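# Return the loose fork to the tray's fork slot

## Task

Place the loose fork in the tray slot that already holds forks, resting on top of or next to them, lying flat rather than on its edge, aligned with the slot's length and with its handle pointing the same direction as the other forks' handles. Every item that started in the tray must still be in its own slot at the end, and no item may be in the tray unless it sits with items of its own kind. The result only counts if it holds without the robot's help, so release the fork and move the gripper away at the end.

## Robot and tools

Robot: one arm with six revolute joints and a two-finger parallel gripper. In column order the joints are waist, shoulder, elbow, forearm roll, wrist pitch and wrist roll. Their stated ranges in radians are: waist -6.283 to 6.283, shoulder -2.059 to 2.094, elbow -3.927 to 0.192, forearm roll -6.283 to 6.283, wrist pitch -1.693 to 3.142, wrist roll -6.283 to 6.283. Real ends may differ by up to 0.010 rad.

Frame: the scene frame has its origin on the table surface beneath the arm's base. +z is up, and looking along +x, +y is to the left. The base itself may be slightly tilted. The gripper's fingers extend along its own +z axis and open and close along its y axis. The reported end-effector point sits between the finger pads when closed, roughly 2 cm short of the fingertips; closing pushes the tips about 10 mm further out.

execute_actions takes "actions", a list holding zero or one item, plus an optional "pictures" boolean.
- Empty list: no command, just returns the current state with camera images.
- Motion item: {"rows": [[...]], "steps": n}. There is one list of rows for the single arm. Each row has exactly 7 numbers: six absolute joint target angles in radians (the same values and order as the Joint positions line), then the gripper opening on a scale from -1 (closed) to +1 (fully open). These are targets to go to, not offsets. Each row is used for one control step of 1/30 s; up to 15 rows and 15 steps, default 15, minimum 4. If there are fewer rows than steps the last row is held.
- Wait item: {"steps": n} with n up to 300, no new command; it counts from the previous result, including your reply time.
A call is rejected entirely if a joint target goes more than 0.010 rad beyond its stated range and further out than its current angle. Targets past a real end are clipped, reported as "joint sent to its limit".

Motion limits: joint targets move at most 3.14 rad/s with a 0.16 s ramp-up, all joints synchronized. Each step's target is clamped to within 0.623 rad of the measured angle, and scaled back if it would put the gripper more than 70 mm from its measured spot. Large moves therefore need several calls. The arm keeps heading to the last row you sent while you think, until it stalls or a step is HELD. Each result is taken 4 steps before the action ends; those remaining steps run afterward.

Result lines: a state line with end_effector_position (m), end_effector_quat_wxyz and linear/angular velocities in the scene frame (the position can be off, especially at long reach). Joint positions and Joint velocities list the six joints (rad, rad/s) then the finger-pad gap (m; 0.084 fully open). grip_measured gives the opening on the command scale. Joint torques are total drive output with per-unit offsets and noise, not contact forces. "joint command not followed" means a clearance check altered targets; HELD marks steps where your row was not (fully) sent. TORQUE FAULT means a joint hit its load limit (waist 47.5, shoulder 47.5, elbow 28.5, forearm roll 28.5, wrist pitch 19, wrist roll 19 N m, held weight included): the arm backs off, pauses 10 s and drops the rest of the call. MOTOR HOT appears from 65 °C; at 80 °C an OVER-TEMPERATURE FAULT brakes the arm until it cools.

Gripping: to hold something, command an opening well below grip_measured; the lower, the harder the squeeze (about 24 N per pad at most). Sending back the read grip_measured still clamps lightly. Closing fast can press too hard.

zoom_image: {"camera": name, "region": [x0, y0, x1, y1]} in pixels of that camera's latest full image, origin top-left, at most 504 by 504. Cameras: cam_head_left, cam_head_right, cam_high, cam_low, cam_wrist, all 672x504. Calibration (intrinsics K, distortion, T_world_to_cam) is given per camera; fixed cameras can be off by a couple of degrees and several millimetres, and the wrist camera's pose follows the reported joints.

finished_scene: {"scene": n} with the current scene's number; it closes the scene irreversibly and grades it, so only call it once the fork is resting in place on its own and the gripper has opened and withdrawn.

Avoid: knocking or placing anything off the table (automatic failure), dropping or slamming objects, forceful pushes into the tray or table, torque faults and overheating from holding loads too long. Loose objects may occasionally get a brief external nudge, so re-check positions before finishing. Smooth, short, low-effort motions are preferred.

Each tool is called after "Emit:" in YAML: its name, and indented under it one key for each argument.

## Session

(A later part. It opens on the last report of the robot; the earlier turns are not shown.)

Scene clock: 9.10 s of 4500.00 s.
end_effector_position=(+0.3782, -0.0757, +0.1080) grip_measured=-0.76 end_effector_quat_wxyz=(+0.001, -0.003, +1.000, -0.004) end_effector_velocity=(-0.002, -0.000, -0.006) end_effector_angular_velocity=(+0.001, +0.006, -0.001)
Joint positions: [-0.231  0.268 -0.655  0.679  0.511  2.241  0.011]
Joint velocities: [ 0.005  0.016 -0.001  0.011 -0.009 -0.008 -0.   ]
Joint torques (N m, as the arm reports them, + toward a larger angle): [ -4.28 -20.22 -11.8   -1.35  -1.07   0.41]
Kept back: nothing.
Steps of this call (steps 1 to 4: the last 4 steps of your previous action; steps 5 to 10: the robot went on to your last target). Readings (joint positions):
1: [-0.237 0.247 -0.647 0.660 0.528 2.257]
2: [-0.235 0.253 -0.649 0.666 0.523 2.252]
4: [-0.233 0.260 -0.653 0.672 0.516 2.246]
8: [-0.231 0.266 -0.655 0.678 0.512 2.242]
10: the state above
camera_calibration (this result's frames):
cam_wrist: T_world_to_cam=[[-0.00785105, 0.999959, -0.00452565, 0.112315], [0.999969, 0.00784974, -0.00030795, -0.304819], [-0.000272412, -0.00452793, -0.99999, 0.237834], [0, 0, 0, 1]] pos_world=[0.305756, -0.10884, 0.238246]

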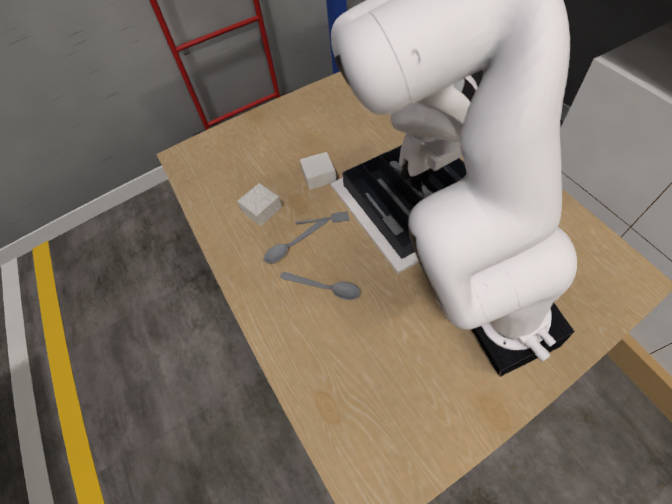

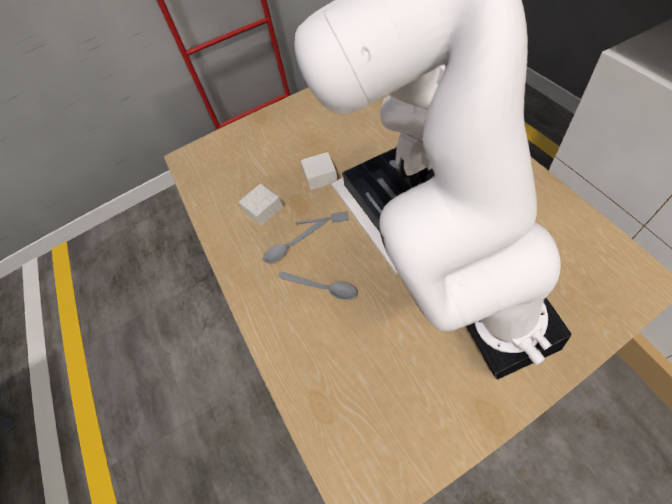

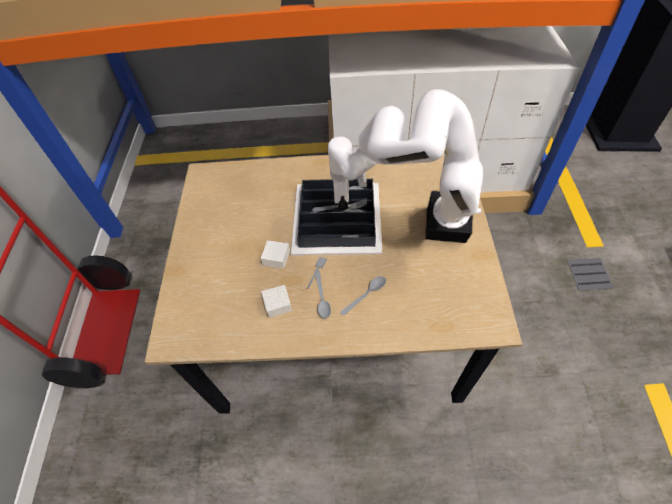

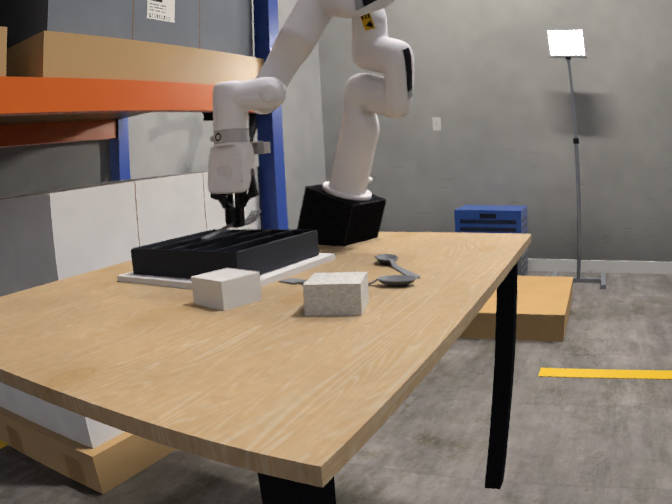

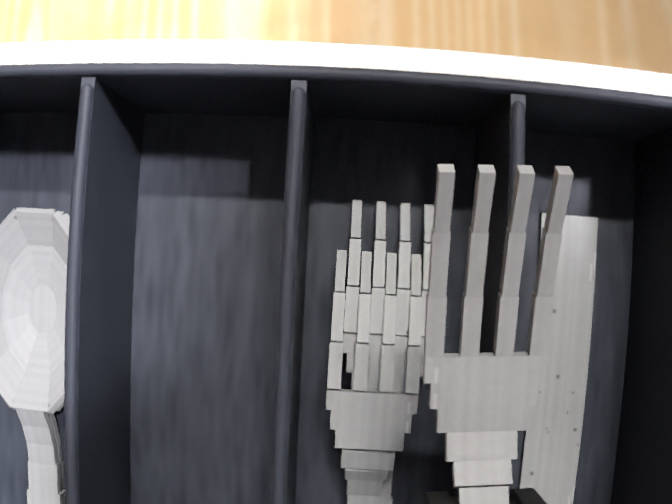

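Emit:
execute_actions:
  actions:
    - {"rows":[[-0.276,0.268,-0.655,0.679,0.511,2.2,-1],[-0.276,0.268,-0.655,0.679,0.511,2.2,-1],[-0.276,0.268,-0.655,0.679,0.511,2.2,-1],[-0.276,0.268,-0.655,0.679,0.511,2.2,-1],[-0.276,0.268,-0.655,0.679,0.511,2.2,-1],[-0.262,0.37,-0.67,0.745,0.46,2.16,-1]]}

Emit:
execute_actions:
  actions:
    - {"steps":8}
  pictures: true

Scene clock: 9.67 s of 4500.00 s.
end_effector_position=(+0.3670, -0.0961, +0.0918) grip_measured=-0.76 end_effector_quat_wxyz=(-0.002, +0.008, +1.000, -0.004) end_effector_velocity=(-0.105, -0.026, -0.151) end_effector_angular_velocity=(+0.060, +0.226, -0.155)
Joint positions: [-0.264  0.336 -0.665  0.722  0.478  2.176  0.011]
Joint velocities: [ 0.027  0.423  0.012  0.231 -0.156 -0.159  0.   ]
Joint torques (N m, as the arm reports them, + toward a larger angle): [ -4.09 -27.85 -13.05  -1.15  -1.21   0.56]
Steps of this call (steps 1 to 6: the robot went on to your last target; steps 7 to 17: the first 11 steps of this action). Readings (joint positions):
7: [-0.230 0.270 -0.655 0.680 0.510 2.240]
8: [-0.233 0.269 -0.655 0.680 0.510 2.237]
10: [-0.250 0.269 -0.655 0.679 0.511 2.222]
14: [-0.267 0.282 -0.659 0.690 0.501 2.199]
17: the state above

Scene clock: 9.93 s of 4500.00 s.
end_effector_position=(+0.3632, -0.0996, +0.0825) grip_measured=-0.76 end_effector_quat_wxyz=(-0.006, +0.013, +1.000, -0.005) end_effector_velocity=(-0.003, -0.003, -0.006) end_effector_angular_velocity=(-0.001, +0.003, -0.008)
Joint positions: [-0.262  0.367 -0.67   0.743  0.461  2.161  0.011]
Joint velocities: [-0.     0.02  -0.003  0.015 -0.012 -0.011 -0.   ]
Joint torques (N m, as the arm reports them, + toward a larger angle): [ -4.57 -21.02 -10.55  -0.77  -1.08   0.32]
Kept back: nothing.
Steps of this call (steps 1 to 4: the last 4 steps of your previous action; steps 5 to 8: the robot went on to your last target). Readings (joint positions):
1: [-0.263 0.347 -0.664 0.729 0.473 2.172]
2: [-0.263 0.355 -0.665 0.734 0.470 2.168]
4: [-0.262 0.363 -0.667 0.739 0.465 2.164]
8: the state above
camera_calibration (this result's frames):
cam_wrist: T_world_to_cam=[[0.0251301, 0.999668, -0.00564025, 0.123999], [0.999583, -0.0252074, -0.0140844, -0.291721], [-0.0142219, -0.00528396, -0.999885, 0.217134], [0, 0, 0, 1]] pos_world=[0.291571, -0.130164, 0.213699]

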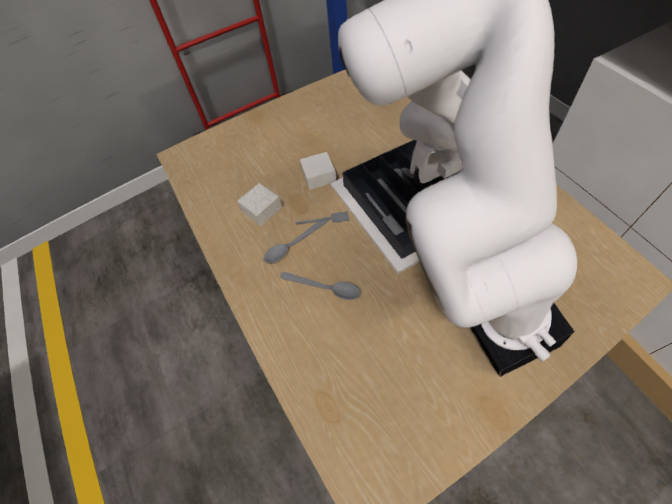

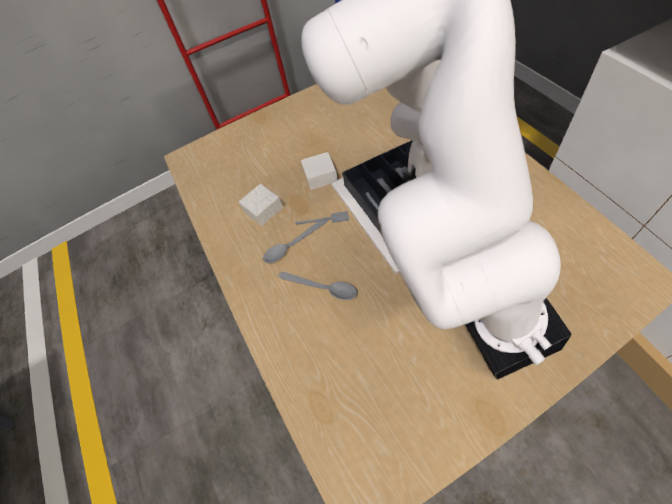

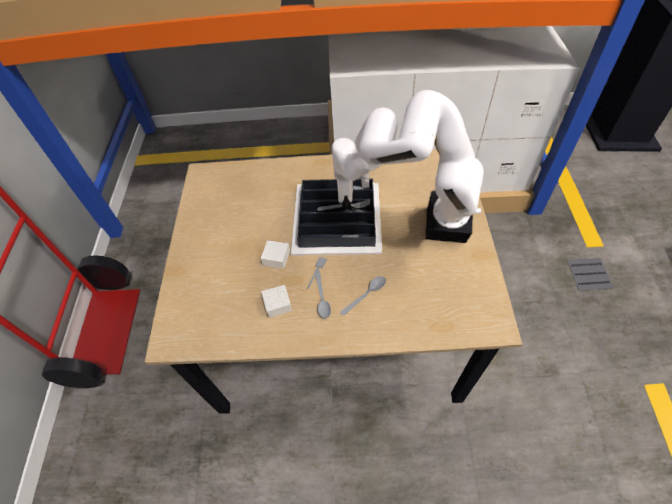

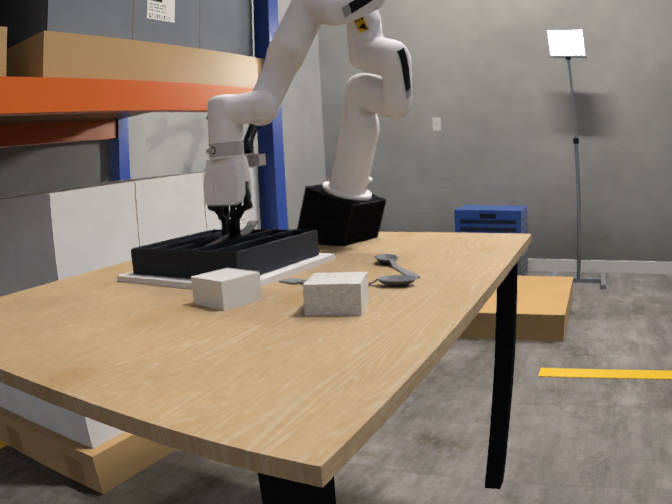

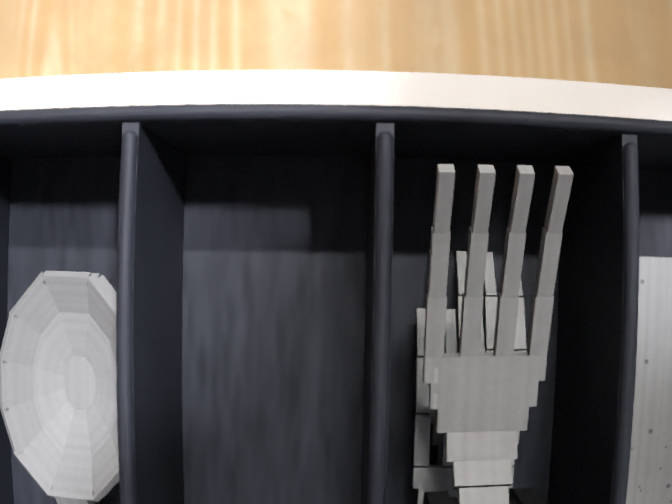

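Emit:
execute_actions:
  actions:
    - {"rows":[[-0.255,0.42,-0.715,0.745,0.45,2.16,-1],[-0.255,0.42,-0.715,0.745,0.45,2.16,-1],[-0.255,0.42,-0.715,0.745,0.45,2.16,-1],[-0.255,0.42,-0.715,0.745,0.45,2.16,-1],[-0.255,0.42,-0.715,0.745,0.45,2.16,-1],[-0.255,0.42,-0.715,0.745,0.45,2.16,-1],[-0.255,0.42,-0.715,0.745,0.45,2.16,-1],[-0.255,0.42,-0.715,0.745,0.45,2.16,-1],[-0.255,0.42,-0.715,0.745,0.45,2.16,-1]]}
  pictures: true

Scene clock: 10.43 s of 4500.00 s.
end_effector_position=(+0.3742, -0.1054, +0.0755) grip_measured=-0.76 end_effector_quat_wxyz=(-0.004, +0.011, +1.000, -0.009) end_effector_velocity=(+0.006, -0.003, -0.003) end_effector_angular_velocity=(-0.005, -0.003, +0.002)
Joint positions: [-0.257  0.414 -0.714  0.745  0.45   2.16   0.011]
Joint velocities: [ 0.002  0.021 -0.022  0.001 -0.006 -0.     0.   ]
Joint torques (N m, as the arm reports them, + toward a larger angle): [ -2.4  -13.28  -8.76  -1.13  -0.76   0.38]
Steps of this call (steps 1 to 4: the robot went on to your last target; steps 5 to 15: the first 11 steps of this action). Readings (joint positions):
5: [-0.262 0.369 -0.670 0.745 0.460 2.160]
6: [-0.262 0.372 -0.673 0.745 0.459 2.160]
8: [-0.259 0.391 -0.690 0.745 0.456 2.160]
12: [-0.257 0.410 -0.710 0.745 0.451 2.160]
15: the state above
camera_calibration (this result's frames):
cam_wrist: T_world_to_cam=[[0.0210058, 0.999683, -0.0139063, 0.131731], [0.999713, -0.0211629, -0.011247, -0.302777], [-0.0115378, -0.013666, -0.99984, 0.208411], [0, 0, 0, 1]] pos_world=[0.302328, -0.135249, 0.206804]

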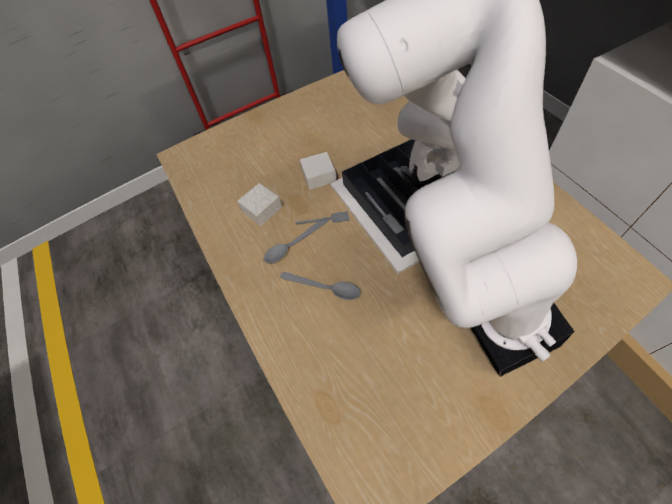

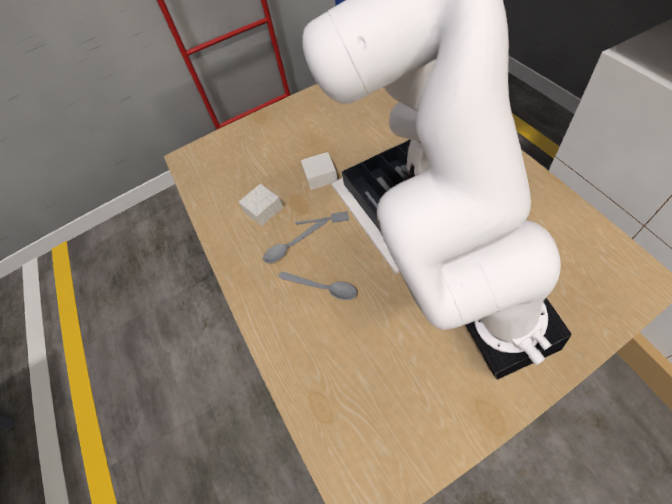

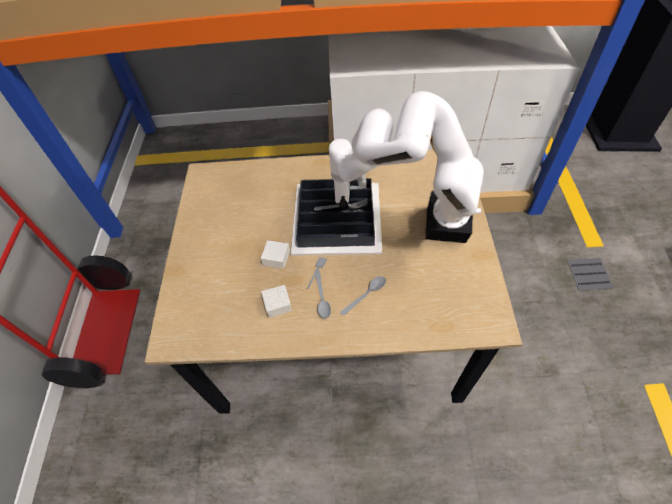

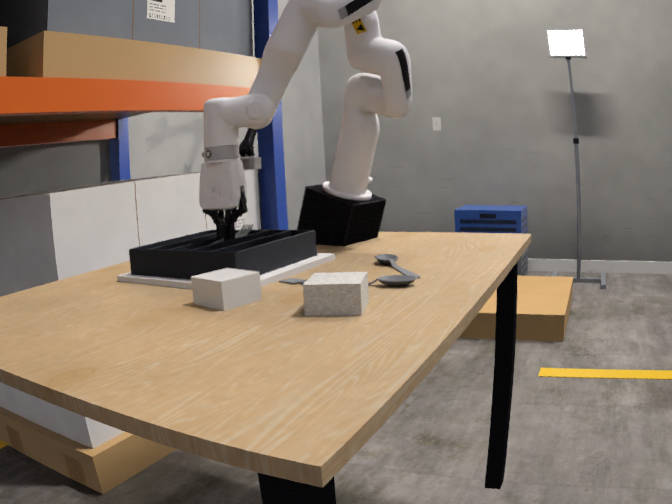

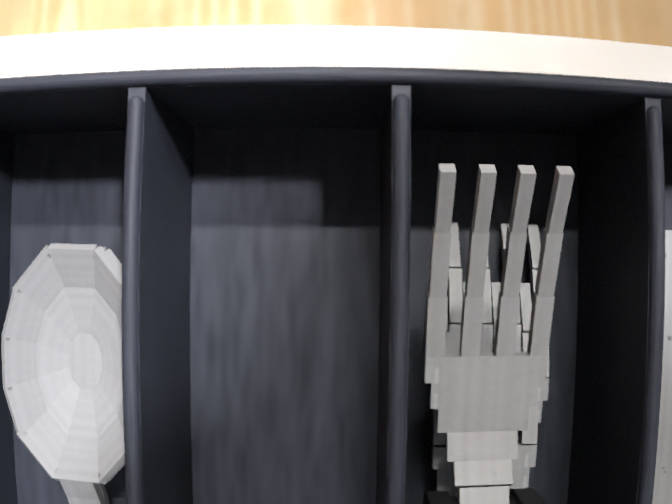

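Good. Lower slightly, release, lift.

Emit:
execute_actions:
  actions:
    - {"rows":[[-0.25,0.45,-0.72,0.76,0.435,2.15,-1],[-0.25,0.45,-0.72,0.76,0.435,2.15,-1],[-0.25,0.45,-0.72,0.76,0.435,2.15,-1],[-0.25,0.45,-0.72,0.76,0.435,2.15,-1],[-0.25,0.45,-0.72,0.76,0.435,2.15,-1],[-0.25,0.45,-0.72,0.76,0.435,2.15,-1],[-0.25,0.45,-0.72,0.76,0.435,2.15,-0.45]]}

Emit:
execute_actions:
  actions:
    - {"rows":[[-0.27,0.17,-0.68,0.62,0.56,2.25,-0.45]]}

Emit:
execute_actions:
  actions:
    - {"steps":10}
  pictures: true

Scene clock: 10.97 s of 4500.00 s.
end_effector_position=(+0.3684, -0.1069, +0.0638) grip_measured=-0.49 end_effector_quat_wxyz=(-0.012, +0.014, +1.000, -0.008) end_effector_velocity=(+0.002, -0.003, -0.001) end_effector_angular_velocity=(-0.009, -0.007, -0.002)
Joint positions: [-0.25   0.449 -0.72   0.759  0.436  2.151  0.023]
Joint velocities: [ 0.     0.009 -0.006  0.007 -0.013 -0.005  0.019]
Joint torques (N m, as the arm reports them, + toward a larger angle): [ -5.17 -21.25 -10.25  -1.17  -1.25   0.31]
Steps of this call (steps 1 to 4: the last 4 steps of your previous action; step 5: the robot went on to your last target; steps 6 to 16: the first 11 steps of this action). Readings (joint positions):
6: [-0.254 0.423 -0.712 0.745 0.451 2.160]
7: [-0.254 0.425 -0.713 0.747 0.449 2.159]
9: [-0.252 0.436 -0.717 0.752 0.443 2.155]
13: [-0.250 0.447 -0.718 0.758 0.437 2.151]
16: the state above

Scene clock: 11.47 s of 4500.00 s.
end_effector_position=(+0.4036, -0.0845, +0.1429) grip_measured=-0.47 end_effector_quat_wxyz=(+0.033, -0.020, +0.999, -0.014) end_effector_velocity=(+0.027, +0.043, +0.129) end_effector_angular_velocity=(-0.028, -0.107, +0.107)
Joint positions: [-0.267  0.208 -0.689  0.641  0.54   2.235  0.024]
Joint velocities: [-0.03  -0.416  0.075 -0.21   0.194  0.152 -0.   ]
Joint torques (N m, as the arm reports them, + toward a larger angle): [ -4.29 -11.44 -10.62  -0.92  -0.82  -0.12]
Steps of this call (steps 1 to 4: the last 4 steps of your previous action; steps 5 to 15: the first 11 steps of this action). Readings (joint positions):
5: [-0.250 0.449 -0.720 0.760 0.435 2.150]
6: [-0.250 0.447 -0.719 0.758 0.437 2.151]
8: [-0.253 0.417 -0.712 0.741 0.452 2.164]
12: [-0.262 0.278 -0.698 0.675 0.510 2.211]
15: the state above

Scene clock: 11.80 s of 4500.00 s.
end_effector_position=(+0.4036, -0.0804, +0.1526) grip_measured=-0.47 end_effector_quat_wxyz=(+0.035, -0.024, +0.999, -0.014) end_effector_velocity=(+0.003, +0.001, +0.007) end_effector_angular_velocity=(-0.004, -0.010, +0.006)
Joint positions: [-0.27   0.173 -0.68   0.621  0.559  2.249  0.024]
Joint velocities: [-0.001 -0.018 -0.001 -0.008  0.006  0.006 -0.   ]
Joint torques (N m, as the arm reports them, + toward a larger angle): [ -3.82 -19.08 -13.23  -1.    -1.22   0.46]
Kept back: nothing.
Steps of this call (steps 1 to 4: the last 4 steps of your previous action; steps 5 to 10: the robot went on to your last target). Readings (joint positions):
1: [-0.268 0.197 -0.687 0.635 0.546 2.239]
2: [-0.268 0.189 -0.684 0.631 0.550 2.242]
4: [-0.269 0.181 -0.681 0.626 0.555 2.246]
8: [-0.270 0.174 -0.680 0.622 0.559 2.249]
10: the state above
camera_calibration (this result's frames):
cam_wrist: T_world_to_cam=[[-0.0481415, 0.998498, -0.0261721, 0.136834], [0.996625, 0.0497626, 0.0652895, -0.335458], [0.0664938, -0.0229406, -0.997523, 0.25356], [0, 0, 0, 1]] pos_world=[0.324053, -0.114118, 0.278415]

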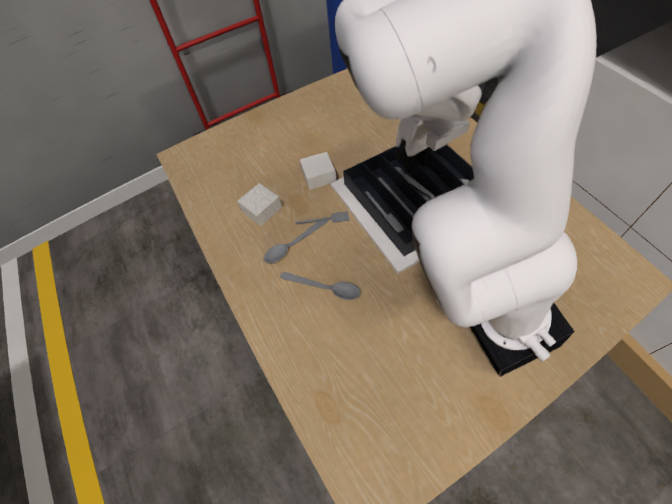

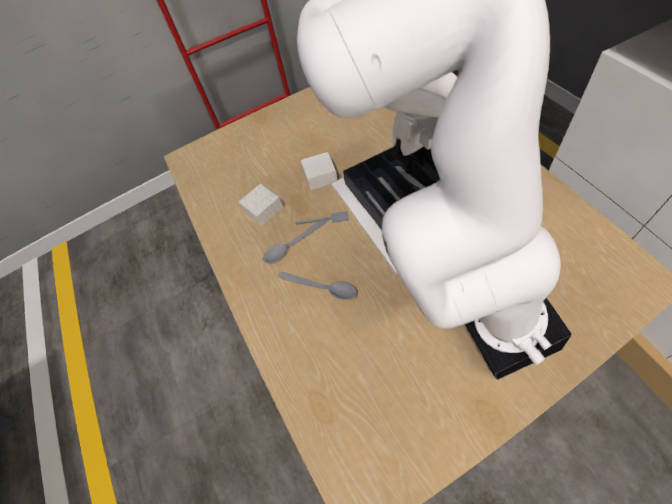

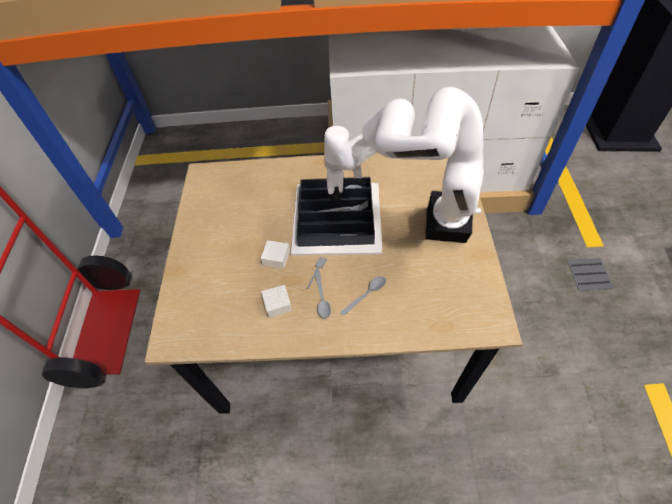

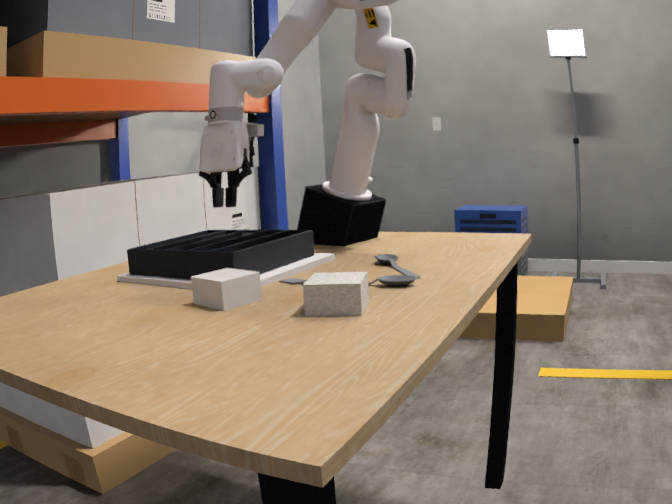

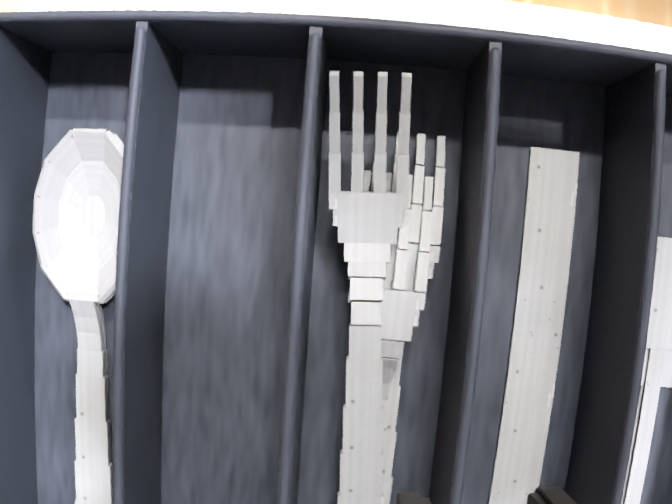

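Emit:
finished_scene:
  scene: 1

The scene is finished: the task was done.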